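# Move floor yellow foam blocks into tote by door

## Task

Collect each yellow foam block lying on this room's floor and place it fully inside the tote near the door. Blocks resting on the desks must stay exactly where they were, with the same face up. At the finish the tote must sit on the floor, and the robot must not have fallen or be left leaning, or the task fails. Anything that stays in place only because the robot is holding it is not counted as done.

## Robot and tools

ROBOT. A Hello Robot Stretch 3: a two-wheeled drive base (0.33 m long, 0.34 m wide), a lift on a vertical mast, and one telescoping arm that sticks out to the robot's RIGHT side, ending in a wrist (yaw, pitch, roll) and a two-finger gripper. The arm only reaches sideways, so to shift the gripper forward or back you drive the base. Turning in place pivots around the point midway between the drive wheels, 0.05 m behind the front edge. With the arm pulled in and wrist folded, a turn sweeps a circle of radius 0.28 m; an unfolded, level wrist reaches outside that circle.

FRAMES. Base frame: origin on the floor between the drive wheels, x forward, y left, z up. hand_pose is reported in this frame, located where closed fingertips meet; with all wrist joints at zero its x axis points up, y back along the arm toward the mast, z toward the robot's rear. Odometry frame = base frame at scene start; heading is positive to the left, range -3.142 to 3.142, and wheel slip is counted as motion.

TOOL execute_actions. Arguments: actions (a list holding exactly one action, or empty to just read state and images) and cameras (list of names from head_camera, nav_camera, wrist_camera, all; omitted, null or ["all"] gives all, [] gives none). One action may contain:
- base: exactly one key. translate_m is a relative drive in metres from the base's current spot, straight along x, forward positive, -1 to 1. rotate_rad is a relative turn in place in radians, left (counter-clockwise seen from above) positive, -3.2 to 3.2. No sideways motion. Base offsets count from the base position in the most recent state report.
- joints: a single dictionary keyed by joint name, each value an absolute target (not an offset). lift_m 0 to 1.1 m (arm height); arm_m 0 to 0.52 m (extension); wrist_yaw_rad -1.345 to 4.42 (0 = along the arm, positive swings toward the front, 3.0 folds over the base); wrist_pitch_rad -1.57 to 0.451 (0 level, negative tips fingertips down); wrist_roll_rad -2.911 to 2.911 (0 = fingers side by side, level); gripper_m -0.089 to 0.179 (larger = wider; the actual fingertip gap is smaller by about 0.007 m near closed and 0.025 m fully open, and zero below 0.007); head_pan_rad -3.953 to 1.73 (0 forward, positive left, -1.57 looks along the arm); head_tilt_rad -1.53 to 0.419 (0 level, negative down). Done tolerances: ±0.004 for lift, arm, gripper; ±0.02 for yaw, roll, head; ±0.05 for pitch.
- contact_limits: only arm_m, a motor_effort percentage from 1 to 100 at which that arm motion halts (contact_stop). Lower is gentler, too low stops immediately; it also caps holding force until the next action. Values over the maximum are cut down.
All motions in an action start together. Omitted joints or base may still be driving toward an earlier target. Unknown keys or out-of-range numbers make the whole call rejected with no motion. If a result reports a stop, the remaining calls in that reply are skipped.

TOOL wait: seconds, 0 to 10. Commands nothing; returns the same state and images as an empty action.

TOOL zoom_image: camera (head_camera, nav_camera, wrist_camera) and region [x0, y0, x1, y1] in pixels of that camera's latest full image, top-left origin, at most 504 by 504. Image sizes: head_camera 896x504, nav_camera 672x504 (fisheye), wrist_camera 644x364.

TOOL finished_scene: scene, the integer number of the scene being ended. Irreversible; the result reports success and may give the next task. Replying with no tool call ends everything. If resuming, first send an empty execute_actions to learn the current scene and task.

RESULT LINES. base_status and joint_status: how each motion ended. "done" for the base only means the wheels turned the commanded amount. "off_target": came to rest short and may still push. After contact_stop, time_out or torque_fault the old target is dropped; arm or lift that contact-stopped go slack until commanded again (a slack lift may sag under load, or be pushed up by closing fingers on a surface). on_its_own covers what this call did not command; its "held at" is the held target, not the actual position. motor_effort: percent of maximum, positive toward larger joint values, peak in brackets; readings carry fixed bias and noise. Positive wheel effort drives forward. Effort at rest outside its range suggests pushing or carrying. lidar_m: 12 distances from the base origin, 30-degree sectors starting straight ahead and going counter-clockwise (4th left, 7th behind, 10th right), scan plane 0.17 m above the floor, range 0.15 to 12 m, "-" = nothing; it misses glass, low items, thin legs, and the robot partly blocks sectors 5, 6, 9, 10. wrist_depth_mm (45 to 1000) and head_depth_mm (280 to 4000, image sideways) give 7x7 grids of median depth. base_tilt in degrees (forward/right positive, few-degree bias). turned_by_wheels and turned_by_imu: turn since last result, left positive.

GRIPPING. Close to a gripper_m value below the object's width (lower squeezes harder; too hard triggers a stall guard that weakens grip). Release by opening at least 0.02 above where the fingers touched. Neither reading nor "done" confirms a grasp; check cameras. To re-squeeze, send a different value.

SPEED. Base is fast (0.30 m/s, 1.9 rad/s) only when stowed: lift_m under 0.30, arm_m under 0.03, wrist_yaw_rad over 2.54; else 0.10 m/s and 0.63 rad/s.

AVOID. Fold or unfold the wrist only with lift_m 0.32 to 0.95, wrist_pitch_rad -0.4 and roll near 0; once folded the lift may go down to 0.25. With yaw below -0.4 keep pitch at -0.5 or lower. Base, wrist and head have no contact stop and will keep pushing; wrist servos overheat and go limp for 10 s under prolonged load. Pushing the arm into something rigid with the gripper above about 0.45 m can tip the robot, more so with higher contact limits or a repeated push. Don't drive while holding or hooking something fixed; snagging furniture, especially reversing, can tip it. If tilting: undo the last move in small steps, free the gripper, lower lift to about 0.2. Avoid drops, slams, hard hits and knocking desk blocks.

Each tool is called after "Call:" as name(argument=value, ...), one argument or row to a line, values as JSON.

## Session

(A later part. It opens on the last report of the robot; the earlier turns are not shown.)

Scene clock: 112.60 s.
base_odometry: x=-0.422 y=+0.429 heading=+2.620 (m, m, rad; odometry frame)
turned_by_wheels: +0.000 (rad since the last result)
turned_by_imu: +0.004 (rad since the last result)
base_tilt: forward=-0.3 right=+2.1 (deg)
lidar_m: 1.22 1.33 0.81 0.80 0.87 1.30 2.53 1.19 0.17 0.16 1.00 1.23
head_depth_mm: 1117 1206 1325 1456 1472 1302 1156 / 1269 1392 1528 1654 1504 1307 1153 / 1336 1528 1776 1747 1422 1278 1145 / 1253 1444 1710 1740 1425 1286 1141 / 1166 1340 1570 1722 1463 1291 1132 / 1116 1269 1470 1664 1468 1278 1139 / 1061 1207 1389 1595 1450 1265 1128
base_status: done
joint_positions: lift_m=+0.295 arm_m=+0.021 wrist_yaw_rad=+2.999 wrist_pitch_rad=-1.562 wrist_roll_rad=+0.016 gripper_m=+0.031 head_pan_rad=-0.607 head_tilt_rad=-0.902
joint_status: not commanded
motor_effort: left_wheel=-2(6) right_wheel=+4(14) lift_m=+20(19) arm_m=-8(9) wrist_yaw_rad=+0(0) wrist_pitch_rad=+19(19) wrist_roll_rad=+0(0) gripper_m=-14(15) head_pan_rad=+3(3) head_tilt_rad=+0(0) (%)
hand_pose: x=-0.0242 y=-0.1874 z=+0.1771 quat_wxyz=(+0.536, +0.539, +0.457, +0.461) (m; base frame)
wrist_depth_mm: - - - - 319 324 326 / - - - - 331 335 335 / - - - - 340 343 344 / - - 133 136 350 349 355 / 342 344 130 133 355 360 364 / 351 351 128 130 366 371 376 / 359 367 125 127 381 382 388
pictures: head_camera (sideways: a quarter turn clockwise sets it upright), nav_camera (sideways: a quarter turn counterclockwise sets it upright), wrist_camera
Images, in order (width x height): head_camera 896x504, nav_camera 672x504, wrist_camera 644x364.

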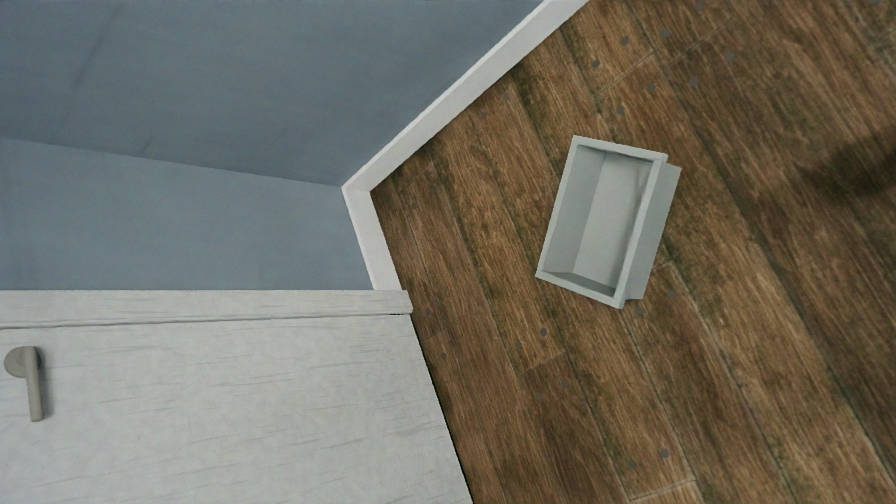

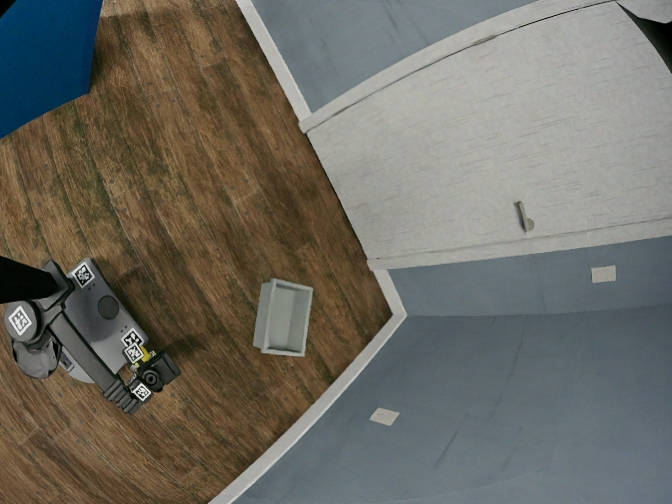

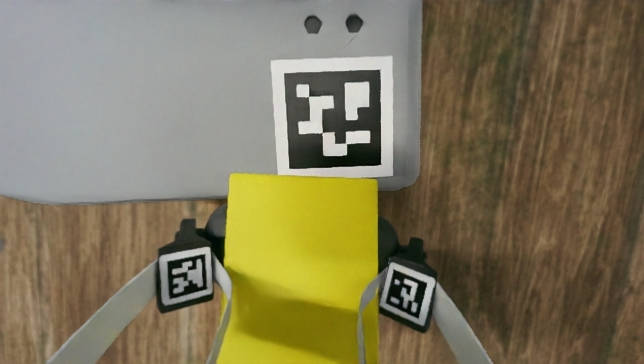

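Call:
execute_actions(
  actions=[
    {"base":{"translate_m":0.3},"joints":{"wrist_pitch_rad":-1.56}},
  ],
  cameras=[],
)

Call:
execute_actions(
  actions=[
    {"base":{"translate_m":0.23},"joints":{"lift_m":0.36,"arm_m":0.32,"wrist_pitch_rad":-1.5,"wrist_yaw_rad":3.8,"head_pan_rad":-1.57,"head_tilt_rad":-1.2}},
  ],
  cameras=["head_camera","wrist_camera"],
)

Scene clock: 129.57 s.
base_odometry: x=-0.682 y=+0.579 heading=+2.620 (m, m, rad; odometry frame)
turned_by_wheels: +0.000 (rad since the last result)
turned_by_imu: +0.002 (rad since the last result)
base_tilt: forward=-0.5 right=+2.1 (deg)
lidar_m: 0.92 1.01 1.52 0.77 0.83 1.24 2.65 1.24 0.17 0.16 1.04 0.93
head_depth_mm: 1108 1246 1367 1510 1497 1280 1137 / 1048 1233 1505 1680 1492 1253 1132 / 978 1141 1378 1653 1490 1268 1144 / 911 1059 1261 1524 1479 1292 1137 / 872 998 1171 1398 1478 1280 1138 / 831 945 1094 1311 1453 1281 1131 / 794 898 1033 1212 1401 1272 1131
base_status: done
joint_positions: lift_m=+0.295 arm_m=+0.021 wrist_yaw_rad=+2.999 wrist_pitch_rad=-1.563 wrist_roll_rad=+0.016 gripper_m=+0.031 head_pan_rad=-0.607 head_tilt_rad=-0.902
joint_status: all done
motor_effort: left_wheel=-2(5) right_wheel=+4(14) lift_m=+19(20) arm_m=-9(9) wrist_yaw_rad=+1(0) wrist_pitch_rad=+0(19) wrist_roll_rad=+0(0) gripper_m=-13(13) head_pan_rad=+4(3) head_tilt_rad=+2(1) (%)
hand_pose: x=-0.0243 y=-0.1876 z=+0.1772 quat_wxyz=(+0.536, +0.539, +0.457, +0.461) (m; base frame)
wrist_depth_mm: - - - - 321 323 326 / - - - - 331 330 335 / - - - - 338 340 346 / - - 133 136 349 349 353 / 341 346 130 133 356 360 366 / 350 350 127 130 365 372 377 / 359 364 125 127 380 380 360
pictures: none
No camera images: the call's "cameras" was empty. Leave "cameras" out to get every camera's image.

Scene clock: 133.23 s.
base_odometry: x=-0.882 y=+0.694 heading=+2.620 (m, m, rad; odometry frame)
turned_by_wheels: +0.000 (rad since the last result)
turned_by_imu: +0.001 (rad since the last result)
base_tilt: forward=-0.4 right=+1.8 (deg)
lidar_m: 0.69 0.76 1.15 0.78 0.80 1.20 2.72 1.27 1.00 0.99 0.88 0.70
head_depth_mm: 974 1176 1481 1432 1311 1209 1143 / 984 1195 1505 1431 1299 1212 - / 1005 1219 1501 1410 1301 - - / 1012 1244 1502 1306 1277 1231 - / 1031 1266 1505 1402 1283 1200 1103 / 1047 1286 1529 1408 1287 1186 1097 / 1067 1319 1516 1405 1281 1183 1095
base_status: done
joint_positions: lift_m=+0.359 arm_m=+0.320 wrist_yaw_rad=+3.797 wrist_pitch_rad=-1.500 wrist_roll_rad=+0.016 gripper_m=+0.031 head_pan_rad=-1.564 head_tilt_rad=-1.186
joint_status: all done
motor_effort: left_wheel=-2(6) right_wheel=+3(13) lift_m=+26(26) arm_m=+2(7) wrist_yaw_rad=+3(2) wrist_pitch_rad=+0(13) wrist_roll_rad=+0(0) gripper_m=-12(14) head_pan_rad=-3(45) head_tilt_rad=-6(21) (%)
hand_pose: x=-0.0176 y=-0.4692 z=+0.2409 quat_wxyz=(+0.295, +0.339, +0.620, +0.642) (m; base frame)
wrist_depth_mm: 376 385 388 390 393 397 401 / 381 388 392 395 402 405 408 / 389 291 391 396 323 407 417 / 393 321 395 140 360 421 427 / 402 307 131 135 344 424 434 / 405 287 127 130 427 436 439 / 412 413 124 127 308 439 446
pictures: head_camera (sideways: a quarter turn clockwise sets it upright), wrist_camera
Images, in order (width x height): head_camera 896x504, wrist_camera 644x364.

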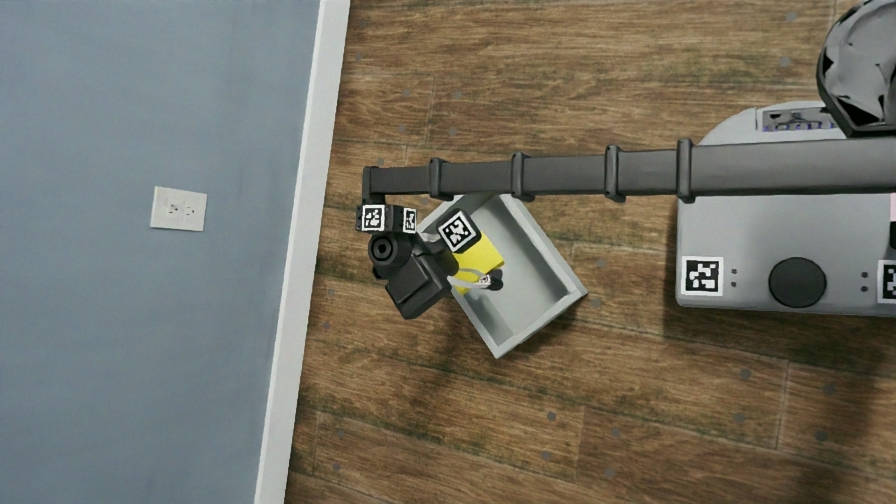

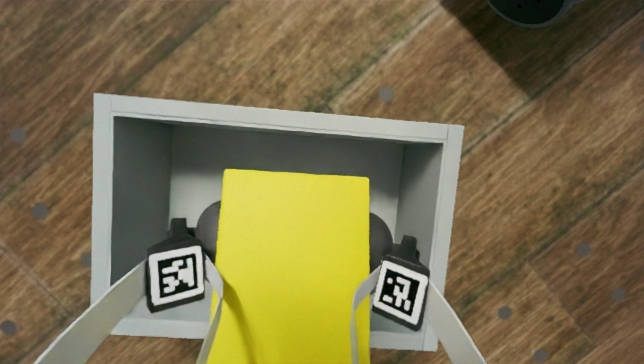

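Call:
execute_actions(
  actions=[
    {"base":{"translate_m":-0.045},"joints":{"arm_m":0.37,"lift_m":0.3}},
  ],
  cameras=[],
)

Call:
execute_actions(
  actions=[
    {"joints":{"lift_m":0.175,"head_pan_rad":1.35,"head_tilt_rad":-0.5}},
  ],
)

Scene clock: 143.80 s.
base_odometry: x=-0.843 y=+0.671 heading=+2.619 (m, m, rad; odometry frame)
turned_by_wheels: +0.000 (rad since the last result)
turned_by_imu: +0.000 (rad since the last result)
base_tilt: forward=-0.5 right=+1.9 (deg)
lidar_m: 0.73 0.81 1.22 0.78 0.81 1.21 2.70 1.26 1.00 0.48 0.94 0.74
head_depth_mm: 968 1167 1473 1452 1314 1208 1134 / 985 1192 1497 1422 1309 1219 - / 991 1220 1484 1416 1307 - - / 1010 1226 1506 1354 1279 1231 - / 1027 1257 1501 1376 1279 1195 1106 / 1044 1285 1518 1406 1287 1186 1104 / 1059 1305 1499 1396 1280 1180 1103
base_status: done
joint_positions: lift_m=+0.301 arm_m=+0.370 wrist_yaw_rad=+3.797 wrist_pitch_rad=-1.500 wrist_roll_rad=+0.016 gripper_m=+0.031 head_pan_rad=-1.564 head_tilt_rad=-1.186
joint_status: all done
motor_effort: left_wheel=-1(6) right_wheel=+4(6) lift_m=+10(21) arm_m=+3(2) wrist_yaw_rad=+3(3) wrist_pitch_rad=+0(0) wrist_roll_rad=+1(1) gripper_m=-12(11) head_pan_rad=-3(3) head_tilt_rad=-5(6) (%)
hand_pose: x=-0.0176 y=-0.5191 z=+0.1819 quat_wxyz=(+0.295, +0.340, +0.620, +0.643) (m; base frame)
wrist_depth_mm: 321 325 328 332 334 340 344 / 328 328 330 334 338 344 345 / 331 332 330 339 305 239 351 / 336 337 263 140 348 307 357 / 341 342 131 135 355 301 366 / 347 348 127 131 361 295 369 / 353 236 124 127 263 270 378
pictures: none
No camera images: the call's "cameras" was empty. Leave "cameras" out to get every camera's image.

Scene clock: 145.77 s.
base_odometry: x=-0.843 y=+0.671 heading=+2.619 (m, m, rad; odometry frame)
turned_by_wheels: +0.000 (rad since the last result)
turned_by_imu: +0.000 (rad since the last result)
base_tilt: forward=-0.5 right=+1.9 (deg)
lidar_m: 0.73 0.81 1.22 0.78 0.81 1.21 2.70 1.26 1.00 0.98 0.94 0.74
head_depth_mm: 1567 1609 1629 1626 1638 1602 1389 / 2071 2073 2093 2135 2051 1707 1389 / 2957 3023 3079 2791 2199 1702 1387 / 3283 3562 3885 3061 2162 1682 1387 / 3272 3564 3812 3047 2177 1686 1368 / 3222 3465 3767 3006 2143 1674 1371 / 3157 3373 3645 1235 1210 1195 1173
base_status: not commanded
joint_positions: lift_m=+0.176 arm_m=+0.370 wrist_yaw_rad=+3.797 wrist_pitch_rad=-1.500 wrist_roll_rad=+0.016 gripper_m=+0.031 head_pan_rad=+1.343 head_tilt_rad=-0.508
joint_status: all done
motor_effort: left_wheel=-1(2) right_wheel=+4(3) lift_m=+10(10) arm_m=+2(3) wrist_yaw_rad=+2(3) wrist_pitch_rad=+0(0) wrist_roll_rad=+0(0) gripper_m=-12(11) head_pan_rad=+3(46) head_tilt_rad=+3(31) (%)
hand_pose: x=-0.0176 y=-0.5191 z=+0.0569 quat_wxyz=(+0.295, +0.340, +0.620, +0.643) (m; base frame)
wrist_depth_mm: 90 90 91 92 93 95 214 / 126 142 125 111 101 96 97 / 128 178 211 212 214 216 187 / 131 182 211 140 218 220 211 / 133 174 131 135 222 224 209 / 135 164 127 130 226 229 205 / - 205 124 127 229 232 202
pictures: head_camera (sideways: a quarter turn clockwise sets it upright), nav_camera (sideways: a quarter turn counterclockwise sets it upright), wrist_camera
Images, in order (width x height): head_camera 896x504, nav_camera 672x504, wrist_camera 644x364.

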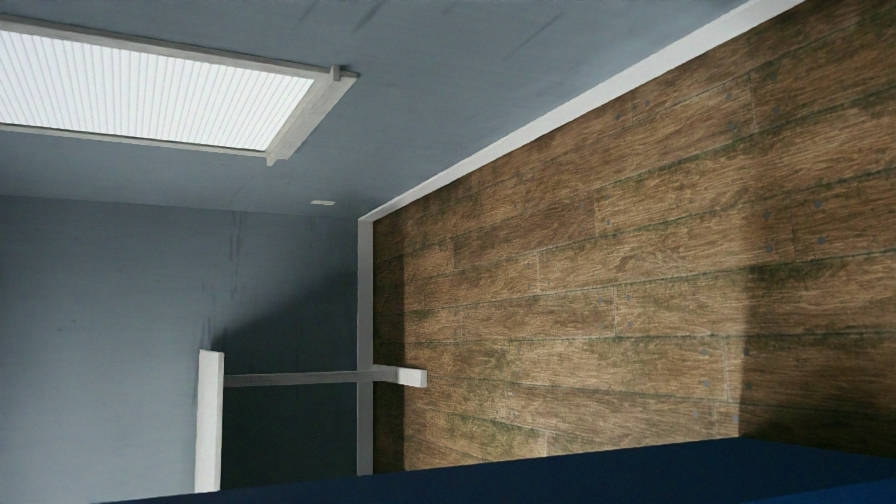

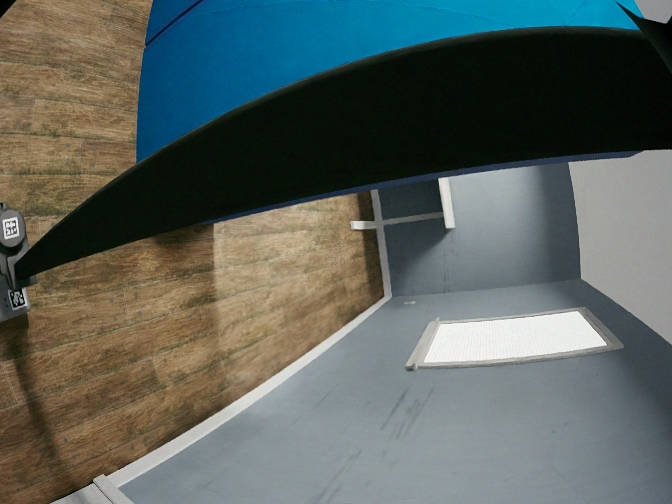

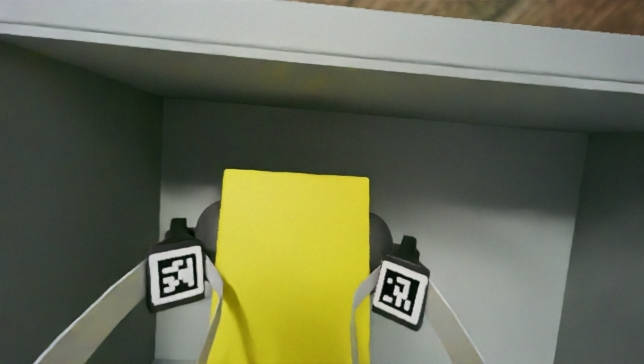

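Call:
execute_actions(
  actions=[
    {"joints":{"lift_m":0.15}},
  ],
  cameras=[],
)

Call:
execute_actions(
  actions=[
    {"joints":{"gripper_m":0.09}},
  ],
  cameras=[],
)

Call:
execute_actions(
  actions=[
    {"joints":{"lift_m":0.295}},
  ],
  cameras=["wrist_camera"],
)

Call:
execute_actions(
  actions=[
    {"base":{"rotate_rad":1.3},"joints":{"arm_m":0.02,"wrist_yaw_rad":3.0,"wrist_pitch_rad":-0.5,"gripper_m":0.04,"head_pan_rad":0.5}},
  ],
  cameras=[],
)

Call:
execute_actions(
  actions=[
    {"base":{"translate_m":1}},
  ],
  cameras=["nav_camera"],
)

Call:
execute_actions(
  actions=[
    {"base":{"translate_m":1},"joints":{"head_pan_rad":1.3}},
  ],
)

Scene clock: 162.73 s.
base_odometry: x=-0.843 y=+0.671 heading=+2.619 (m, m, rad; odometry frame)
turned_by_wheels: +0.000 (rad since the last result)
turned_by_imu: +0.000 (rad since the last result)
base_tilt: forward=-0.6 right=+1.8 (deg)
lidar_m: 0.73 0.81 1.22 0.78 0.81 1.21 2.70 1.26 1.00 0.98 0.94 0.74
head_depth_mm: 1582 1616 1618 1636 1636 1620 1402 / 2055 2098 2113 2125 2016 1714 1404 / 2979 2995 3115 2821 2208 1691 1389 / 3303 3550 3778 3115 2195 1697 1375 / 3257 3526 3852 3038 2141 1677 1377 / 3297 3433 3744 3011 2127 1668 1370 / 3219 3365 3653 1231 1218 1194 1174
base_status: not commanded
joint_positions: lift_m=+0.151 arm_m=+0.370 wrist_yaw_rad=+3.797 wrist_pitch_rad=-1.500 wrist_roll_rad=+0.016 gripper_m=+0.031 head_pan_rad=+1.343 head_tilt_rad=-0.508
joint_status: all done
motor_effort: left_wheel=-2(1) right_wheel=+4(3) lift_m=+10(9) arm_m=+2(3) wrist_yaw_rad=+3(3) wrist_pitch_rad=+0(0) wrist_roll_rad=+0(1) gripper_m=-11(12) head_pan_rad=+4(4) head_tilt_rad=+3(3) (%)
hand_pose: x=-0.0176 y=-0.5191 z=+0.0319 quat_wxyz=(+0.295, +0.340, +0.620, +0.643) (m; base frame)
wrist_depth_mm: - 73 68 68 69 69 70 / 126 142 125 111 101 92 85 / 129 178 185 187 190 191 188 / 131 183 186 140 192 196 196 / 133 174 131 135 195 198 199 / 136 164 127 130 200 201 202 / - 195 124 127 203 205 202
pictures: none
No camera images: the call's "cameras" was empty. Leave "cameras" out to get every camera's image.

Scene clock: 163.83 s.
base_odometry: x=-0.843 y=+0.671 heading=+2.619 (m, m, rad; odometry frame)
turned_by_wheels: +0.000 (rad since the last result)
turned_by_imu: +0.000 (rad since the last result)
base_tilt: forward=-0.5 right=+1.8 (deg)
lidar_m: 0.73 0.81 1.22 0.78 0.81 1.21 2.70 1.26 1.00 0.98 0.93 0.74
head_depth_mm: 1576 1615 1622 1644 1639 1604 1399 / 2077 2090 2096 2135 2038 1715 1387 / 2999 2999 3057 2822 2195 1698 1383 / 3321 3649 3888 3038 2166 1692 1377 / 3255 3537 3853 2987 2159 1686 1371 / 3263 3456 3738 2953 2149 1669 1362 / 3219 3352 3672 1232 1211 1198 1166
base_status: not commanded
joint_positions: lift_m=+0.151 arm_m=+0.370 wrist_yaw_rad=+3.797 wrist_pitch_rad=-1.500 wrist_roll_rad=+0.016 gripper_m=+0.090 head_pan_rad=+1.343 head_tilt_rad=-0.508
joint_status: all done
motor_effort: left_wheel=-2(1) right_wheel=+4(4) lift_m=+10(10) arm_m=+2(2) wrist_yaw_rad=+3(2) wrist_pitch_rad=+0(0) wrist_roll_rad=+0(1) gripper_m=+0(79) head_pan_rad=+4(3) head_tilt_rad=+3(3) (%)
hand_pose: x=-0.0176 y=-0.5191 z=+0.0319 quat_wxyz=(+0.295, +0.340, +0.620, +0.643) (m; base frame)
wrist_depth_mm: - 73 68 68 69 69 70 / 126 142 125 111 101 92 85 / 129 178 185 187 189 191 188 / 131 183 188 147 193 195 196 / 133 167 146 147 196 197 199 / 135 - 148 149 - 201 202 / - 194 151 152 203 205 203
pictures: none
No camera images: the call's "cameras" was empty. Leave "cameras" out to get every camera's image.

Scene clock: 166.00 s.
base_odometry: x=-0.843 y=+0.671 heading=+2.619 (m, m, rad; odometry frame)
turned_by_wheels: +0.000 (rad since the last result)
turned_by_imu: +0.000 (rad since the last result)
base_tilt: forward=-0.6 right=+2.1 (deg)
lidar_m: 0.73 0.81 1.22 0.78 0.81 1.21 2.70 1.26 1.00 0.98 0.94 0.74
head_depth_mm: 1583 1618 1631 1634 1646 1626 1397 / 2061 2095 2105 2152 2050 1713 1386 / 2935 3044 3043 2820 2187 1703 1381 / 3316 3623 - 3026 2171 1684 1378 / 3282 3481 3845 2974 2160 1682 1372 / 3266 3429 3807 2995 2135 1671 1369 / 3199 3383 3697 1228 1213 1198 1176
base_status: not commanded
joint_positions: lift_m=+0.294 arm_m=+0.370 wrist_yaw_rad=+3.797 wrist_pitch_rad=-1.500 wrist_roll_rad=+0.016 gripper_m=+0.090 head_pan_rad=+1.343 head_tilt_rad=-0.508
joint_status: all done
motor_effort: left_wheel=-2(2) right_wheel=+4(4) lift_m=+25(27) arm_m=+3(3) wrist_yaw_rad=+3(3) wrist_pitch_rad=+0(0) wrist_roll_rad=+0(0) gripper_m=-1(1) head_pan_rad=+3(4) head_tilt_rad=+3(3) (%)
hand_pose: x=-0.0176 y=-0.5191 z=+0.1759 quat_wxyz=(+0.295, +0.340, +0.620, +0.643) (m; base frame)
wrist_depth_mm: 316 319 322 326 328 334 337 / 321 322 211 328 332 338 341 / 325 326 326 332 307 238 234 / 330 237 333 293 342 306 243 / 334 337 341 295 349 301 358 / 342 - 335 343 - 294 364 / 346 253 251 264 263 266 372
pictures: wrist_camera
Images, in order (width x height): wrist_camera 644x364.

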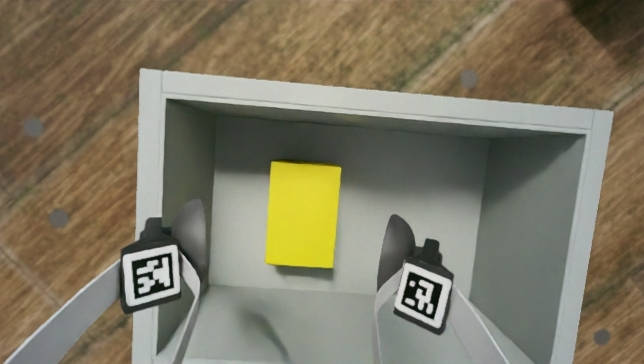

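Scene clock: 169.77 s.
base_odometry: x=-0.843 y=+0.671 heading=-2.364 (m, m, rad; odometry frame)
turned_by_wheels: +1.300 (rad since the last result)
turned_by_imu: +1.312 (rad since the last result)
base_tilt: forward=-0.5 right=+2.0 (deg)
lidar_m: 1.89 0.78 0.93 1.87 1.66 1.08 0.99 0.99 0.81 0.73 0.74 0.94
head_depth_mm: 3178 3384 3645 3160 2219 1722 1407 / 3208 3397 3767 3103 2187 1697 1394 / 693 790 921 1098 1341 1596 1391 / 644 690 749 820 902 1022 1168 / 665 717 779 849 935 1039 1169 / 690 747 810 888 979 1096 1245 / 715 774 845 928 1032 1170 1291
base_status: done
joint_positions: lift_m=+0.294 arm_m=+0.020 wrist_yaw_rad=+3.003 wrist_pitch_rad=-0.517 wrist_roll_rad=+0.016 gripper_m=+0.040 head_pan_rad=+0.507 head_tilt_rad=-0.507
joint_status: all done
motor_effort: left_wheel=-2(7) right_wheel=+4(12) lift_m=+25(26) arm_m=-4(6) wrist_yaw_rad=-2(2) wrist_pitch_rad=+5(5) wrist_roll_rad=+0(0) gripper_m=+0(80) head_pan_rad=-4(44) head_tilt_rad=+3(3) (%)
hand_pose: x=+0.0079 y=+0.0435 z=+0.2856 quat_wxyz=(+0.229, +0.699, +0.131, +0.664) (m; base frame)
wrist_depth_mm: - - - - - 958 715 / 887 913 - - - 981 745 / 711 744 797 815 859 904 753 / 600 612 643 669 695 726 738 / 515 533 - 590 585 594 630 / - - - - 499 513 534 / - - - 428 434 451 462
pictures: none
No camera images: the call's "cameras" was empty. Leave "cameras" out to get every camera's image.

Scene clock: 174.87 s.
base_odometry: x=-1.555 y=-0.030 heading=-2.364 (m, m, rad; odometry frame)
turned_by_wheels: +0.000 (rad since the last result)
turned_by_imu: +0.005 (rad since the last result)
base_tilt: forward=-0.6 right=+1.9 (deg)
lidar_m: 1.53 2.33 0.39 0.36 0.36 2.15 1.98 0.97 0.66 0.60 0.61 0.76
head_depth_mm: 2308 2470 2614 2855 2235 1720 1406 / 2395 2537 2725 2828 2236 1722 1385 / 2467 2621 2869 2976 2198 1705 1390 / 2541 2717 2976 3104 2182 1690 1375 / 2679 2794 3144 3006 2171 1687 1377 / 2756 2897 3162 2971 2143 1656 1367 / 2852 3058 3382 3006 2123 1653 1371
base_status: done
joint_positions: lift_m=+0.294 arm_m=+0.020 wrist_yaw_rad=+3.003 wrist_pitch_rad=-0.516 wrist_roll_rad=+0.016 gripper_m=+0.040 head_pan_rad=+0.507 head_tilt_rad=-0.507
joint_status: not commanded
motor_effort: left_wheel=-2(6) right_wheel=+4(14) lift_m=+26(25) arm_m=-4(5) wrist_yaw_rad=-2(2) wrist_pitch_rad=+4(5) wrist_roll_rad=+1(0) gripper_m=+1(0) head_pan_rad=-4(3) head_tilt_rad=+2(2) (%)
hand_pose: x=+0.0080 y=+0.0436 z=+0.2857 quat_wxyz=(+0.229, +0.699, +0.131, +0.664) (m; base frame)
wrist_depth_mm: 345 - 390 412 - - - / 377 392 430 465 - - - / 421 433 482 514 852 906 977 / 488 488 537 581 706 722 757 / 509 520 - 588 586 605 634 / - - - - 507 515 532 / - - - 426 434 449 462
pictures: nav_camera (sideways: a quarter turn counterclockwise sets it upright)
Images, in order (width x height): nav_camera 672x504.

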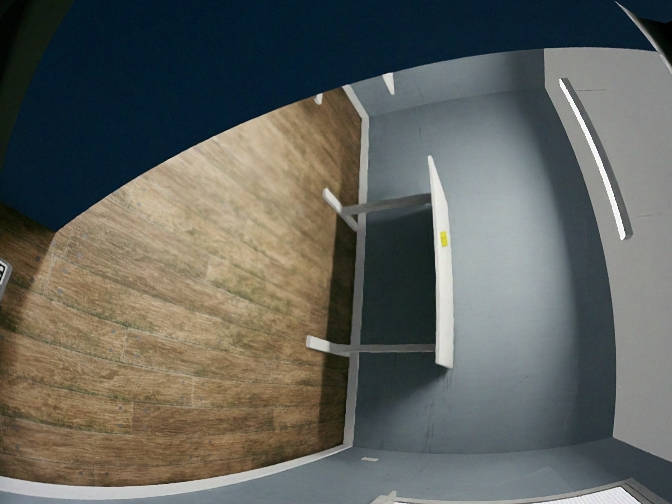

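Scene clock: 179.97 s.
base_odometry: x=-2.268 y=-0.732 heading=-2.364 (m, m, rad; odometry frame)
turned_by_wheels: +0.000 (rad since the last result)
turned_by_imu: +0.005 (rad since the last result)
base_tilt: forward=-0.5 right=+1.9 (deg)
lidar_m: 1.18 1.38 2.12 2.91 1.58 0.93 1.28 0.77 0.50 0.46 0.47 0.58
head_depth_mm: 2291 2423 1824 2598 2225 1724 1405 / 2610 2710 2085 2786 2227 1701 1398 / 3039 3250 3381 3096 2186 1694 1388 / 3195 3476 3698 3075 2172 1698 1383 / 3072 3266 3519 3033 2163 1666 1375 / 2861 3121 3313 2994 2148 1675 1360 / 2800 2995 3245 2977 2128 1658 1361
base_status: done
joint_positions: lift_m=+0.294 arm_m=+0.020 wrist_yaw_rad=+3.003 wrist_pitch_rad=-0.516 wrist_roll_rad=+0.016 gripper_m=+0.040 head_pan_rad=+1.293 head_tilt_rad=-0.507
joint_status: all done
motor_effort: left_wheel=-2(6) right_wheel=+3(14) lift_m=+25(25) arm_m=-4(5) wrist_yaw_rad=-2(2) wrist_pitch_rad=+5(5) wrist_roll_rad=+0(0) gripper_m=+1(1) head_pan_rad=+4(41) head_tilt_rad=+2(2) (%)
hand_pose: x=+0.0080 y=+0.0436 z=+0.2857 quat_wxyz=(+0.229, +0.699, +0.131, +0.664) (m; base frame)
wrist_depth_mm: - - - - - - - / 894 911 - - - - - / 713 734 799 816 872 919 964 / 594 607 651 672 701 732 766 / 523 538 - 590 589 600 626 / - - - - 508 514 532 / - - - 428 429 447 463
pictures: head_camera (sideways: a quarter turn clockwise sets it upright), nav_camera (sideways: a quarter turn counterclockwise sets it upright), wrist_camera
Images, in order (width x height): head_camera 896x504, nav_camera 672x504, wrist_camera 644x364.

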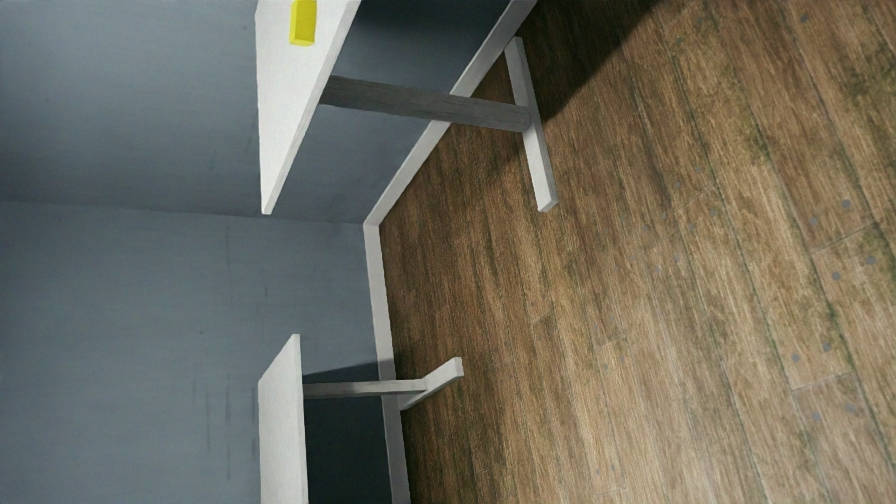

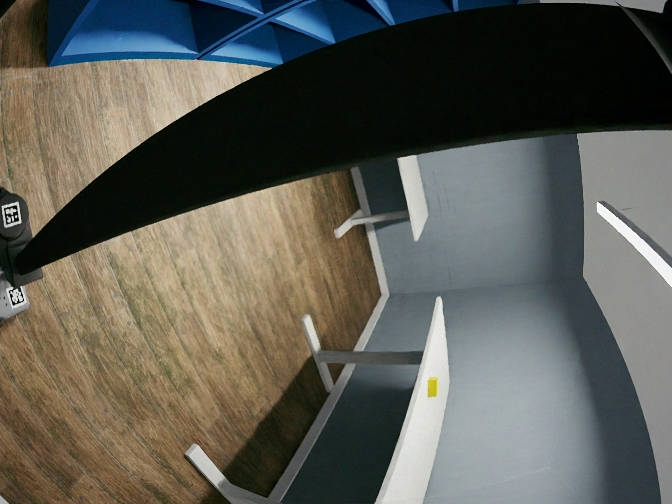

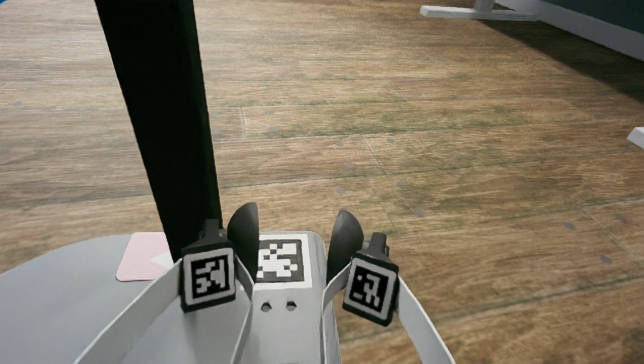

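Call:
execute_actions(
  actions=[
    {"base":{"rotate_rad":1.7},"joints":{"head_pan_rad":0.1}},
  ],
  cameras=["nav_camera","head_camera"],
)

Scene clock: 189.07 s.
base_odometry: x=-2.268 y=-0.732 heading=-0.664 (m, m, rad; odometry frame)
turned_by_wheels: +1.700 (rad since the last result)
turned_by_imu: +1.711 (rad since the last result)
base_tilt: forward=-0.5 right=+1.8 (deg)
lidar_m: 2.90 1.58 0.93 1.79 0.66 0.48 0.46 0.48 0.65 1.72 1.38 2.12
head_depth_mm: 2826 3057 3036 3010 2248 1716 1404 / 2804 3036 3220 3132 2196 1722 1394 / 2831 3082 3331 3107 2198 1700 1388 / 2880 3087 3397 3067 2192 1682 1382 / 2914 3127 3130 3050 2164 1675 1372 / 2868 3131 3228 2804 2126 1671 1371 / 2044 2172 2358 2532 2055 1669 1367
base_status: done
joint_positions: lift_m=+0.294 arm_m=+0.020 wrist_yaw_rad=+3.003 wrist_pitch_rad=-0.516 wrist_roll_rad=+0.016 gripper_m=+0.040 head_pan_rad=+0.107 head_tilt_rad=-0.507
joint_status: all done
motor_effort: left_wheel=-2(9) right_wheel=+4(16) lift_m=+26(25) arm_m=-5(5) wrist_yaw_rad=-2(2) wrist_pitch_rad=+5(5) wrist_roll_rad=+1(0) gripper_m=-1(0) head_pan_rad=-4(45) head_tilt_rad=+3(2) (%)
hand_pose: x=+0.0080 y=+0.0436 z=+0.2857 quat_wxyz=(+0.229, +0.699, +0.131, +0.664) (m; base frame)
wrist_depth_mm: 722 - - - - - - / 722 920 - - - - - / 685 731 787 846 862 917 975 / 594 608 648 658 698 727 763 / 512 543 - 595 589 604 617 / - - - - 509 509 538 / - - - 424 430 447 461
pictures: head_camera (sideways: a quarter turn clockwise sets it upright), nav_camera (sideways: a quarter turn counterclockwise sets it upright)
Images, in order (width x height): head_camera 896x504, nav_camera 672x504.

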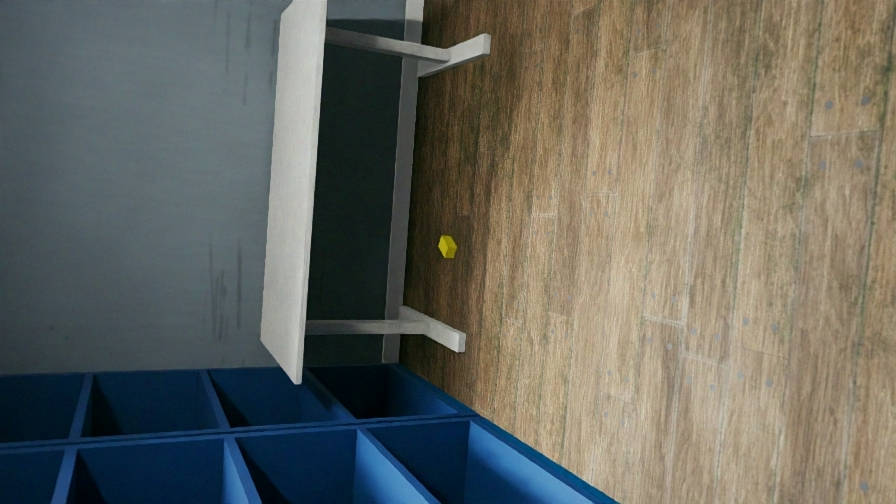

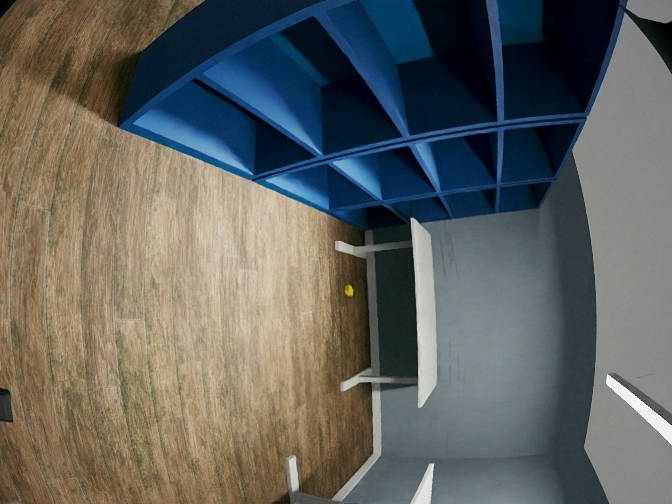

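Call:
execute_actions(
  actions=[
    {"base":{"rotate_rad":0.07},"joints":{"head_pan_rad":-1.4,"head_tilt_rad":-0.7}},
  ],
  cameras=["nav_camera"],
)

Call:
execute_actions(
  actions=[
    {"base":{"translate_m":1}},
  ],
  cameras=["nav_camera"],
)

Call:
execute_actions(
  actions=[
    {"base":{"translate_m":1}},
  ],
  cameras=["nav_camera"],
)

Call:
execute_actions(
  actions=[
    {"base":{"translate_m":0.2},"joints":{"head_pan_rad":0,"head_tilt_rad":-1.2}},
  ],
  cameras=["nav_camera","head_camera"],
)

Scene clock: 209.53 s.
base_odometry: x=-2.268 y=-0.732 heading=-0.594 (m, m, rad; odometry frame)
turned_by_wheels: +0.070 (rad since the last result)
turned_by_imu: +0.071 (rad since the last result)
base_tilt: forward=-0.7 right=+2.0 (deg)
lidar_m: 2.50 1.58 0.93 1.48 0.62 0.47 0.46 0.49 0.70 1.38 1.39 2.13
head_depth_mm: 1477 1627 1810 2026 1780 1471 1244 / 1517 1665 1851 2044 1781 1462 1244 / 1546 1706 1915 2070 1759 1456 1244 / 1579 1647 1939 2142 1750 1451 1233 / 1596 1209 1937 1983 1700 1444 1234 / 1654 1191 2075 2160 1725 1424 1227 / 1660 1264 2121 2159 1719 1422 1221
base_status: done
joint_positions: lift_m=+0.294 arm_m=+0.020 wrist_yaw_rad=+3.003 wrist_pitch_rad=-0.516 wrist_roll_rad=+0.016 gripper_m=+0.040 head_pan_rad=-1.393 head_tilt_rad=-0.691
joint_status: all done
motor_effort: left_wheel=-2(9) right_wheel=+3(13) lift_m=+25(25) arm_m=-4(4) wrist_yaw_rad=-2(2) wrist_pitch_rad=+5(5) wrist_roll_rad=+1(0) gripper_m=-1(1) head_pan_rad=-3(47) head_tilt_rad=-3(17) (%)
hand_pose: x=+0.0080 y=+0.0436 z=+0.2857 quat_wxyz=(+0.229, +0.699, +0.131, +0.664) (m; base frame)
wrist_depth_mm: 669 - - - - 966 - / 674 812 - - - 982 - / 648 724 787 819 879 913 984 / 590 604 651 670 692 724 769 / 515 541 - 592 592 607 626 / - - - - 502 514 528 / - - - 430 431 452 464
pictures: nav_camera (sideways: a quarter turn counterclockwise sets it upright)
Images, in order (width x height): nav_camera 672x504.

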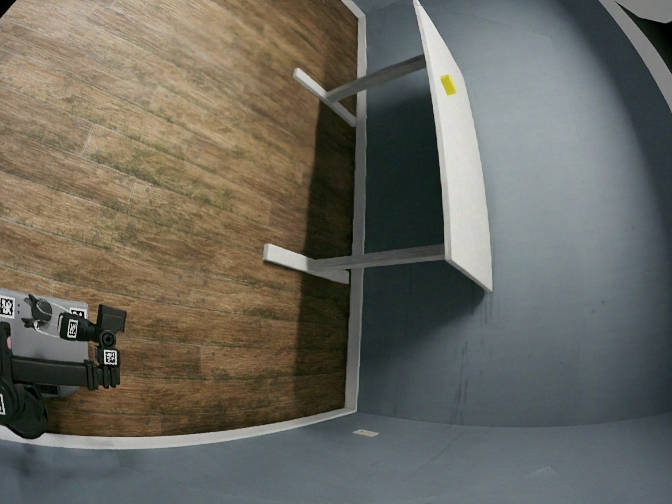

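Scene clock: 214.63 s.
base_odometry: x=-1.440 y=-1.292 heading=-0.595 (m, m, rad; odometry frame)
turned_by_wheels: +0.000 (rad since the last result)
turned_by_imu: +0.005 (rad since the last result)
base_tilt: forward=-0.6 right=+1.9 (deg)
lidar_m: 1.91 1.50 0.81 1.17 1.22 1.50 1.46 1.54 1.48 1.85 1.55 1.99
head_depth_mm: 1526 1292 1869 2073 1784 1473 1256 / 1572 1264 1926 2087 1783 1466 1242 / 1602 1155 1990 2130 1753 1450 1233 / 1628 1228 2035 2196 1753 1449 1236 / 1665 1306 2082 2205 1731 1441 1226 / 1705 1283 2019 1995 1730 1432 1223 / 1734 1372 2196 2166 1721 1427 1217
base_status: done
joint_positions: lift_m=+0.294 arm_m=+0.020 wrist_yaw_rad=+3.003 wrist_pitch_rad=-0.516 wrist_roll_rad=+0.016 gripper_m=+0.040 head_pan_rad=-1.393 head_tilt_rad=-0.691
joint_status: not commanded
motor_effort: left_wheel=-2(6) right_wheel=+4(13) lift_m=+25(25) arm_m=-5(5) wrist_yaw_rad=-2(2) wrist_pitch_rad=+5(5) wrist_roll_rad=+0(0) gripper_m=+1(1) head_pan_rad=-4(3) head_tilt_rad=-3(4) (%)
hand_pose: x=+0.0080 y=+0.0436 z=+0.2858 quat_wxyz=(+0.229, +0.699, +0.131, +0.664) (m; base frame)
wrist_depth_mm: - - - - - 804 - / 859 826 864 871 916 943 - / 709 735 797 827 874 913 945 / 591 606 655 678 703 725 770 / 511 540 - 578 586 603 622 / - - - - 509 511 534 / - - - 427 430 449 464
pictures: nav_camera (sideways: a quarter turn counterclockwise sets it upright)
Images, in order (width x height): nav_camera 672x504.

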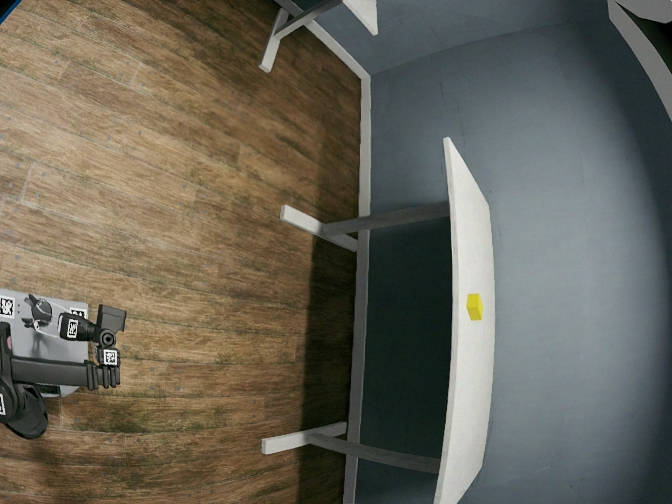

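Scene clock: 219.73 s.
base_odometry: x=-0.611 y=-1.852 heading=-0.595 (m, m, rad; odometry frame)
turned_by_wheels: +0.000 (rad since the last result)
turned_by_imu: +0.005 (rad since the last result)
base_tilt: forward=-0.5 right=+1.9 (deg)
lidar_m: 1.30 0.93 0.73 1.11 0.86 1.61 2.46 2.11 1.49 1.91 1.17 1.33
head_depth_mm: 1583 1745 1950 2100 1772 1467 1251 / 1617 1789 1976 2154 1772 1462 1253 / 1656 1823 2032 2180 1768 1457 1240 / 1684 1860 2101 2200 1745 1447 1230 / 1715 1926 2155 2212 1749 1436 1224 / 1781 1973 2223 2203 1729 1436 1223 / 1811 2017 2202 1948 1719 1425 1216
base_status: done
joint_positions: lift_m=+0.294 arm_m=+0.020 wrist_yaw_rad=+3.003 wrist_pitch_rad=-0.516 wrist_roll_rad=+0.016 gripper_m=+0.040 head_pan_rad=-1.393 head_tilt_rad=-0.691
joint_status: not commanded
motor_effort: left_wheel=-2(5) right_wheel=+4(14) lift_m=+25(25) arm_m=-5(4) wrist_yaw_rad=-2(2) wrist_pitch_rad=+5(5) wrist_roll_rad=+1(0) gripper_m=+1(1) head_pan_rad=-3(4) head_tilt_rad=-3(3) (%)
hand_pose: x=+0.0080 y=+0.0436 z=+0.2858 quat_wxyz=(+0.229, +0.699, +0.131, +0.664) (m; base frame)
wrist_depth_mm: 729 - - - 937 - - / 756 767 839 871 824 957 - / 717 724 787 836 822 877 896 / 596 605 646 661 694 728 723 / 518 541 - 589 582 607 616 / - - - - 507 513 533 / - - - 430 432 448 463
pictures: nav_camera (sideways: a quarter turn counterclockwise sets it upright)
Images, in order (width x height): nav_camera 672x504.

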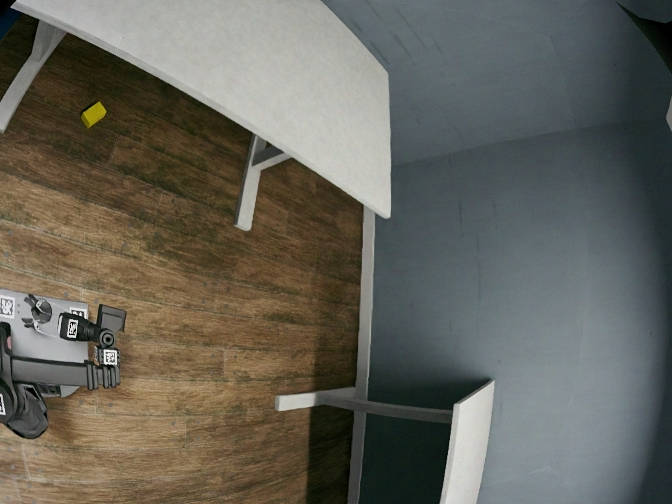

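Scene clock: 222.27 s.
base_odometry: x=-0.446 y=-1.964 heading=-0.595 (m, m, rad; odometry frame)
turned_by_wheels: +0.000 (rad since the last result)
turned_by_imu: +0.001 (rad since the last result)
base_tilt: forward=-0.4 right=+1.8 (deg)
lidar_m: 1.10 0.75 0.66 0.65 0.97 0.97 2.66 2.27 1.56 1.93 1.05 1.13
head_depth_mm: 856 760 680 635 1313 1211 1123 / 852 753 677 632 1302 1211 1117 / 848 752 675 640 1298 1199 - / 844 743 670 637 1300 1196 - / 839 743 668 634 1287 1194 - / 831 738 664 1351 1287 1185 - / 827 736 661 1306 1269 1177 1103
base_status: done
joint_positions: lift_m=+0.294 arm_m=+0.020 wrist_yaw_rad=+3.003 wrist_pitch_rad=-0.516 wrist_roll_rad=+0.016 gripper_m=+0.040 head_pan_rad=-0.007 head_tilt_rad=-1.186
joint_status: all done
motor_effort: left_wheel=-2(7) right_wheel=+4(13) lift_m=+25(25) arm_m=-5(4) wrist_yaw_rad=-2(2) wrist_pitch_rad=+5(5) wrist_roll_rad=+0(1) gripper_m=-1(1) head_pan_rad=+3(46) head_tilt_rad=-5(26) (%)
hand_pose: x=+0.0080 y=+0.0436 z=+0.2858 quat_wxyz=(+0.229, +0.699, +0.131, +0.664) (m; base frame)
wrist_depth_mm: 933 - - - - - - / 761 756 827 819 876 996 - / 719 729 786 805 837 854 886 / 588 607 643 671 694 685 760 / 512 535 - 592 589 605 622 / - - - - 506 514 533 / - - - 427 432 455 469
pictures: head_camera (sideways: a quarter turn clockwise sets it upright), nav_camera (sideways: a quarter turn counterclockwise sets it upright)
Images, in order (width x height): head_camera 896x504, nav_camera 672x504.

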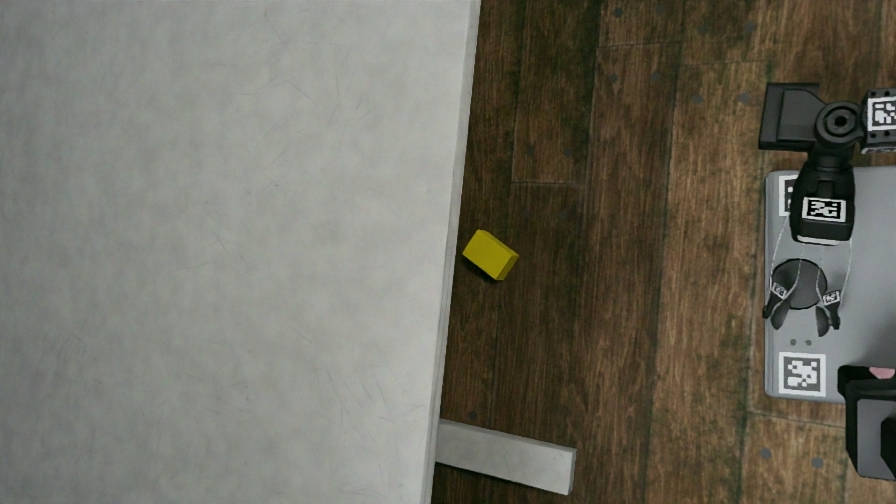

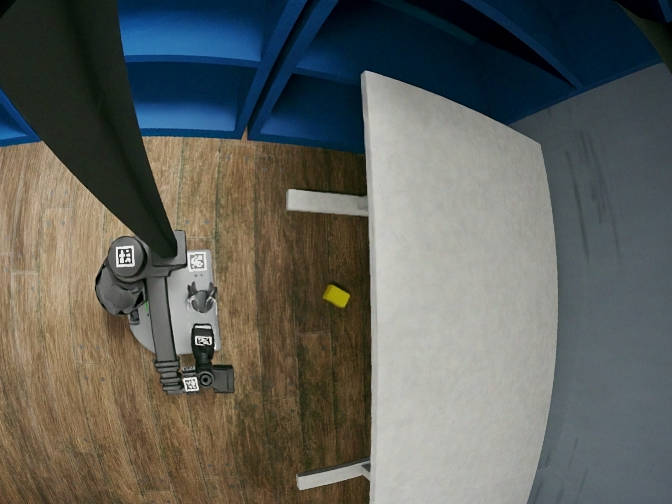

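Call:
execute_actions(
  actions=[
    {"base":{"rotate_rad":1.58},"joints":{"head_pan_rad":-1.57,"wrist_yaw_rad":2.72}},
  ],
  cameras=[],
)

Call:
execute_actions(
  actions=[
    {"joints":{"arm_m":0.2,"gripper_m":0.14}},
  ],
  cameras=[],
)

Call:
execute_actions(
  actions=[
    {"joints":{"arm_m":0.41,"wrist_pitch_rad":-1.5,"lift_m":0.22}},
  ],
  cameras=["wrist_camera"],
)

Scene clock: 235.30 s.
base_odometry: x=-0.446 y=-1.964 heading=+0.985 (m, m, rad; odometry frame)
turned_by_wheels: +1.580 (rad since the last result)
turned_by_imu: +1.591 (rad since the last result)
base_tilt: forward=-0.6 right=+1.8 (deg)
lidar_m: 0.65 0.97 0.99 2.66 2.54 1.56 1.93 1.05 1.12 1.10 0.75 0.65
head_depth_mm: 857 759 682 634 1316 1206 1135 / 854 755 678 633 1308 1213 - / 846 750 672 638 1303 - - / 839 748 671 633 1312 - - / 834 743 667 1346 1294 1195 1095 / 831 742 665 1337 1290 1180 1100 / 824 737 662 1338 1266 1180 1093
base_status: done
joint_positions: lift_m=+0.294 arm_m=+0.020 wrist_yaw_rad=+2.723 wrist_pitch_rad=-0.516 wrist_roll_rad=+0.016 gripper_m=+0.040 head_pan_rad=-1.563 head_tilt_rad=-1.186
joint_status: all done
motor_effort: left_wheel=-2(7) right_wheel=+3(16) lift_m=+25(25) arm_m=-5(5) wrist_yaw_rad=-2(4) wrist_pitch_rad=+5(5) wrist_roll_rad=+1(1) gripper_m=+1(1) head_pan_rad=-3(43) head_tilt_rad=-5(5) (%)
hand_pose: x=+0.0645 y=+0.0274 z=+0.2858 quat_wxyz=(+0.319, +0.711, +0.032, +0.626) (m; base frame)
wrist_depth_mm: - - - - - 985 - / 909 941 - - - - 963 / 731 740 790 810 872 798 771 / - 616 639 668 696 707 638 / - 540 565 560 585 606 590 / - - - 476 509 519 528 / - - - 425 431 454 463
pictures: none
No camera images: the call's "cameras" was empty. Leave "cameras" out to get every camera's image.

Scene clock: 237.87 s.
base_odometry: x=-0.446 y=-1.964 heading=+0.985 (m, m, rad; odometry frame)
turned_by_wheels: +0.000 (rad since the last result)
turned_by_imu: +0.000 (rad since the last result)
base_tilt: forward=-0.5 right=+1.9 (deg)
lidar_m: 0.65 0.97 0.99 2.65 2.56 1.56 1.93 1.05 1.13 1.10 0.75 0.65
head_depth_mm: 856 756 682 632 1316 1214 1131 / 849 756 679 634 1310 1220 - / 848 750 675 630 1312 - - / 840 745 672 627 1288 1225 - / 835 741 666 1360 1284 1183 1105 / 832 739 664 1342 1283 1186 1103 / 825 735 662 1341 1261 1176 1097
base_status: not commanded
joint_positions: lift_m=+0.294 arm_m=+0.200 wrist_yaw_rad=+2.723 wrist_pitch_rad=-0.516 wrist_roll_rad=+0.016 gripper_m=+0.140 head_pan_rad=-1.563 head_tilt_rad=-1.186
joint_status: all done
motor_effort: left_wheel=-2(2) right_wheel=+3(3) lift_m=+25(25) arm_m=+3(3) wrist_yaw_rad=-2(2) wrist_pitch_rad=+5(6) wrist_roll_rad=+1(1) gripper_m=-1(81) head_pan_rad=-4(3) head_tilt_rad=-5(5) (%)
hand_pose: x=+0.0645 y=-0.1519 z=+0.2858 quat_wxyz=(+0.319, +0.711, +0.032, +0.626) (m; base frame)
wrist_depth_mm: - - - - - - 976 / 885 961 - - - - 964 / 715 790 795 819 862 802 783 / - - 645 661 696 710 627 / - - 546 561 585 609 584 / - - 480 483 492 523 535 / - - - 426 437 439 464
pictures: none
No camera images: the call's "cameras" was empty. Leave "cameras" out to get every camera's image.

Scene clock: 240.67 s.
base_odometry: x=-0.446 y=-1.964 heading=+0.985 (m, m, rad; odometry frame)
turned_by_wheels: +0.000 (rad since the last result)
turned_by_imu: +0.000 (rad since the last result)
base_tilt: forward=-0.5 right=+1.9 (deg)
lidar_m: 0.65 0.97 0.99 2.66 2.55 1.56 1.93 1.05 1.12 1.10 0.75 0.65
head_depth_mm: 854 757 681 634 1316 1209 1130 / 850 755 677 631 1301 1215 - / 846 748 675 631 1306 - - / 838 746 671 633 1306 1225 - / 834 742 669 1359 1294 1195 1103 / 832 740 663 1345 1287 1183 1100 / 828 729 660 1336 1276 1181 1098
base_status: not commanded
joint_positions: lift_m=+0.221 arm_m=+0.410 wrist_yaw_rad=+2.723 wrist_pitch_rad=-1.496 wrist_roll_rad=+0.016 gripper_m=+0.140 head_pan_rad=-1.563 head_tilt_rad=-1.186
joint_status: all done
motor_effort: left_wheel=-2(2) right_wheel=+3(3) lift_m=+10(21) arm_m=+3(3) wrist_yaw_rad=-3(3) wrist_pitch_rad=-1(5) wrist_roll_rad=+0(1) gripper_m=+0(0) head_pan_rad=-4(3) head_tilt_rad=-5(5) (%)
hand_pose: x=-0.0232 y=-0.5593 z=+0.1019 quat_wxyz=(+0.581, +0.610, +0.358, +0.402) (m; base frame)
wrist_depth_mm: 245 249 250 252 256 259 263 / 248 251 254 257 259 262 265 / 252 255 257 261 263 266 270 / 258 259 217 264 268 273 272 / 259 263 220 271 272 275 278 / - 268 270 274 276 280 284 / 268 272 274 280 283 285 289
pictures: wrist_camera
Images, in order (width x height): wrist_camera 644x364.

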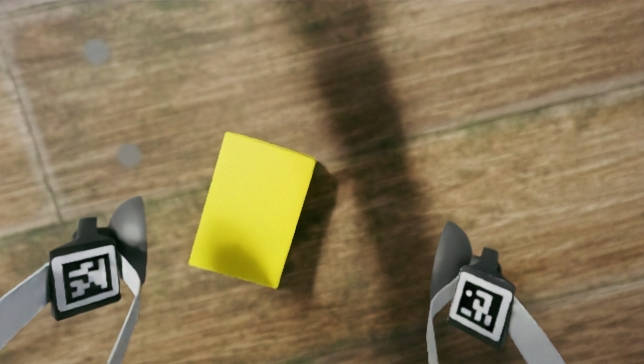

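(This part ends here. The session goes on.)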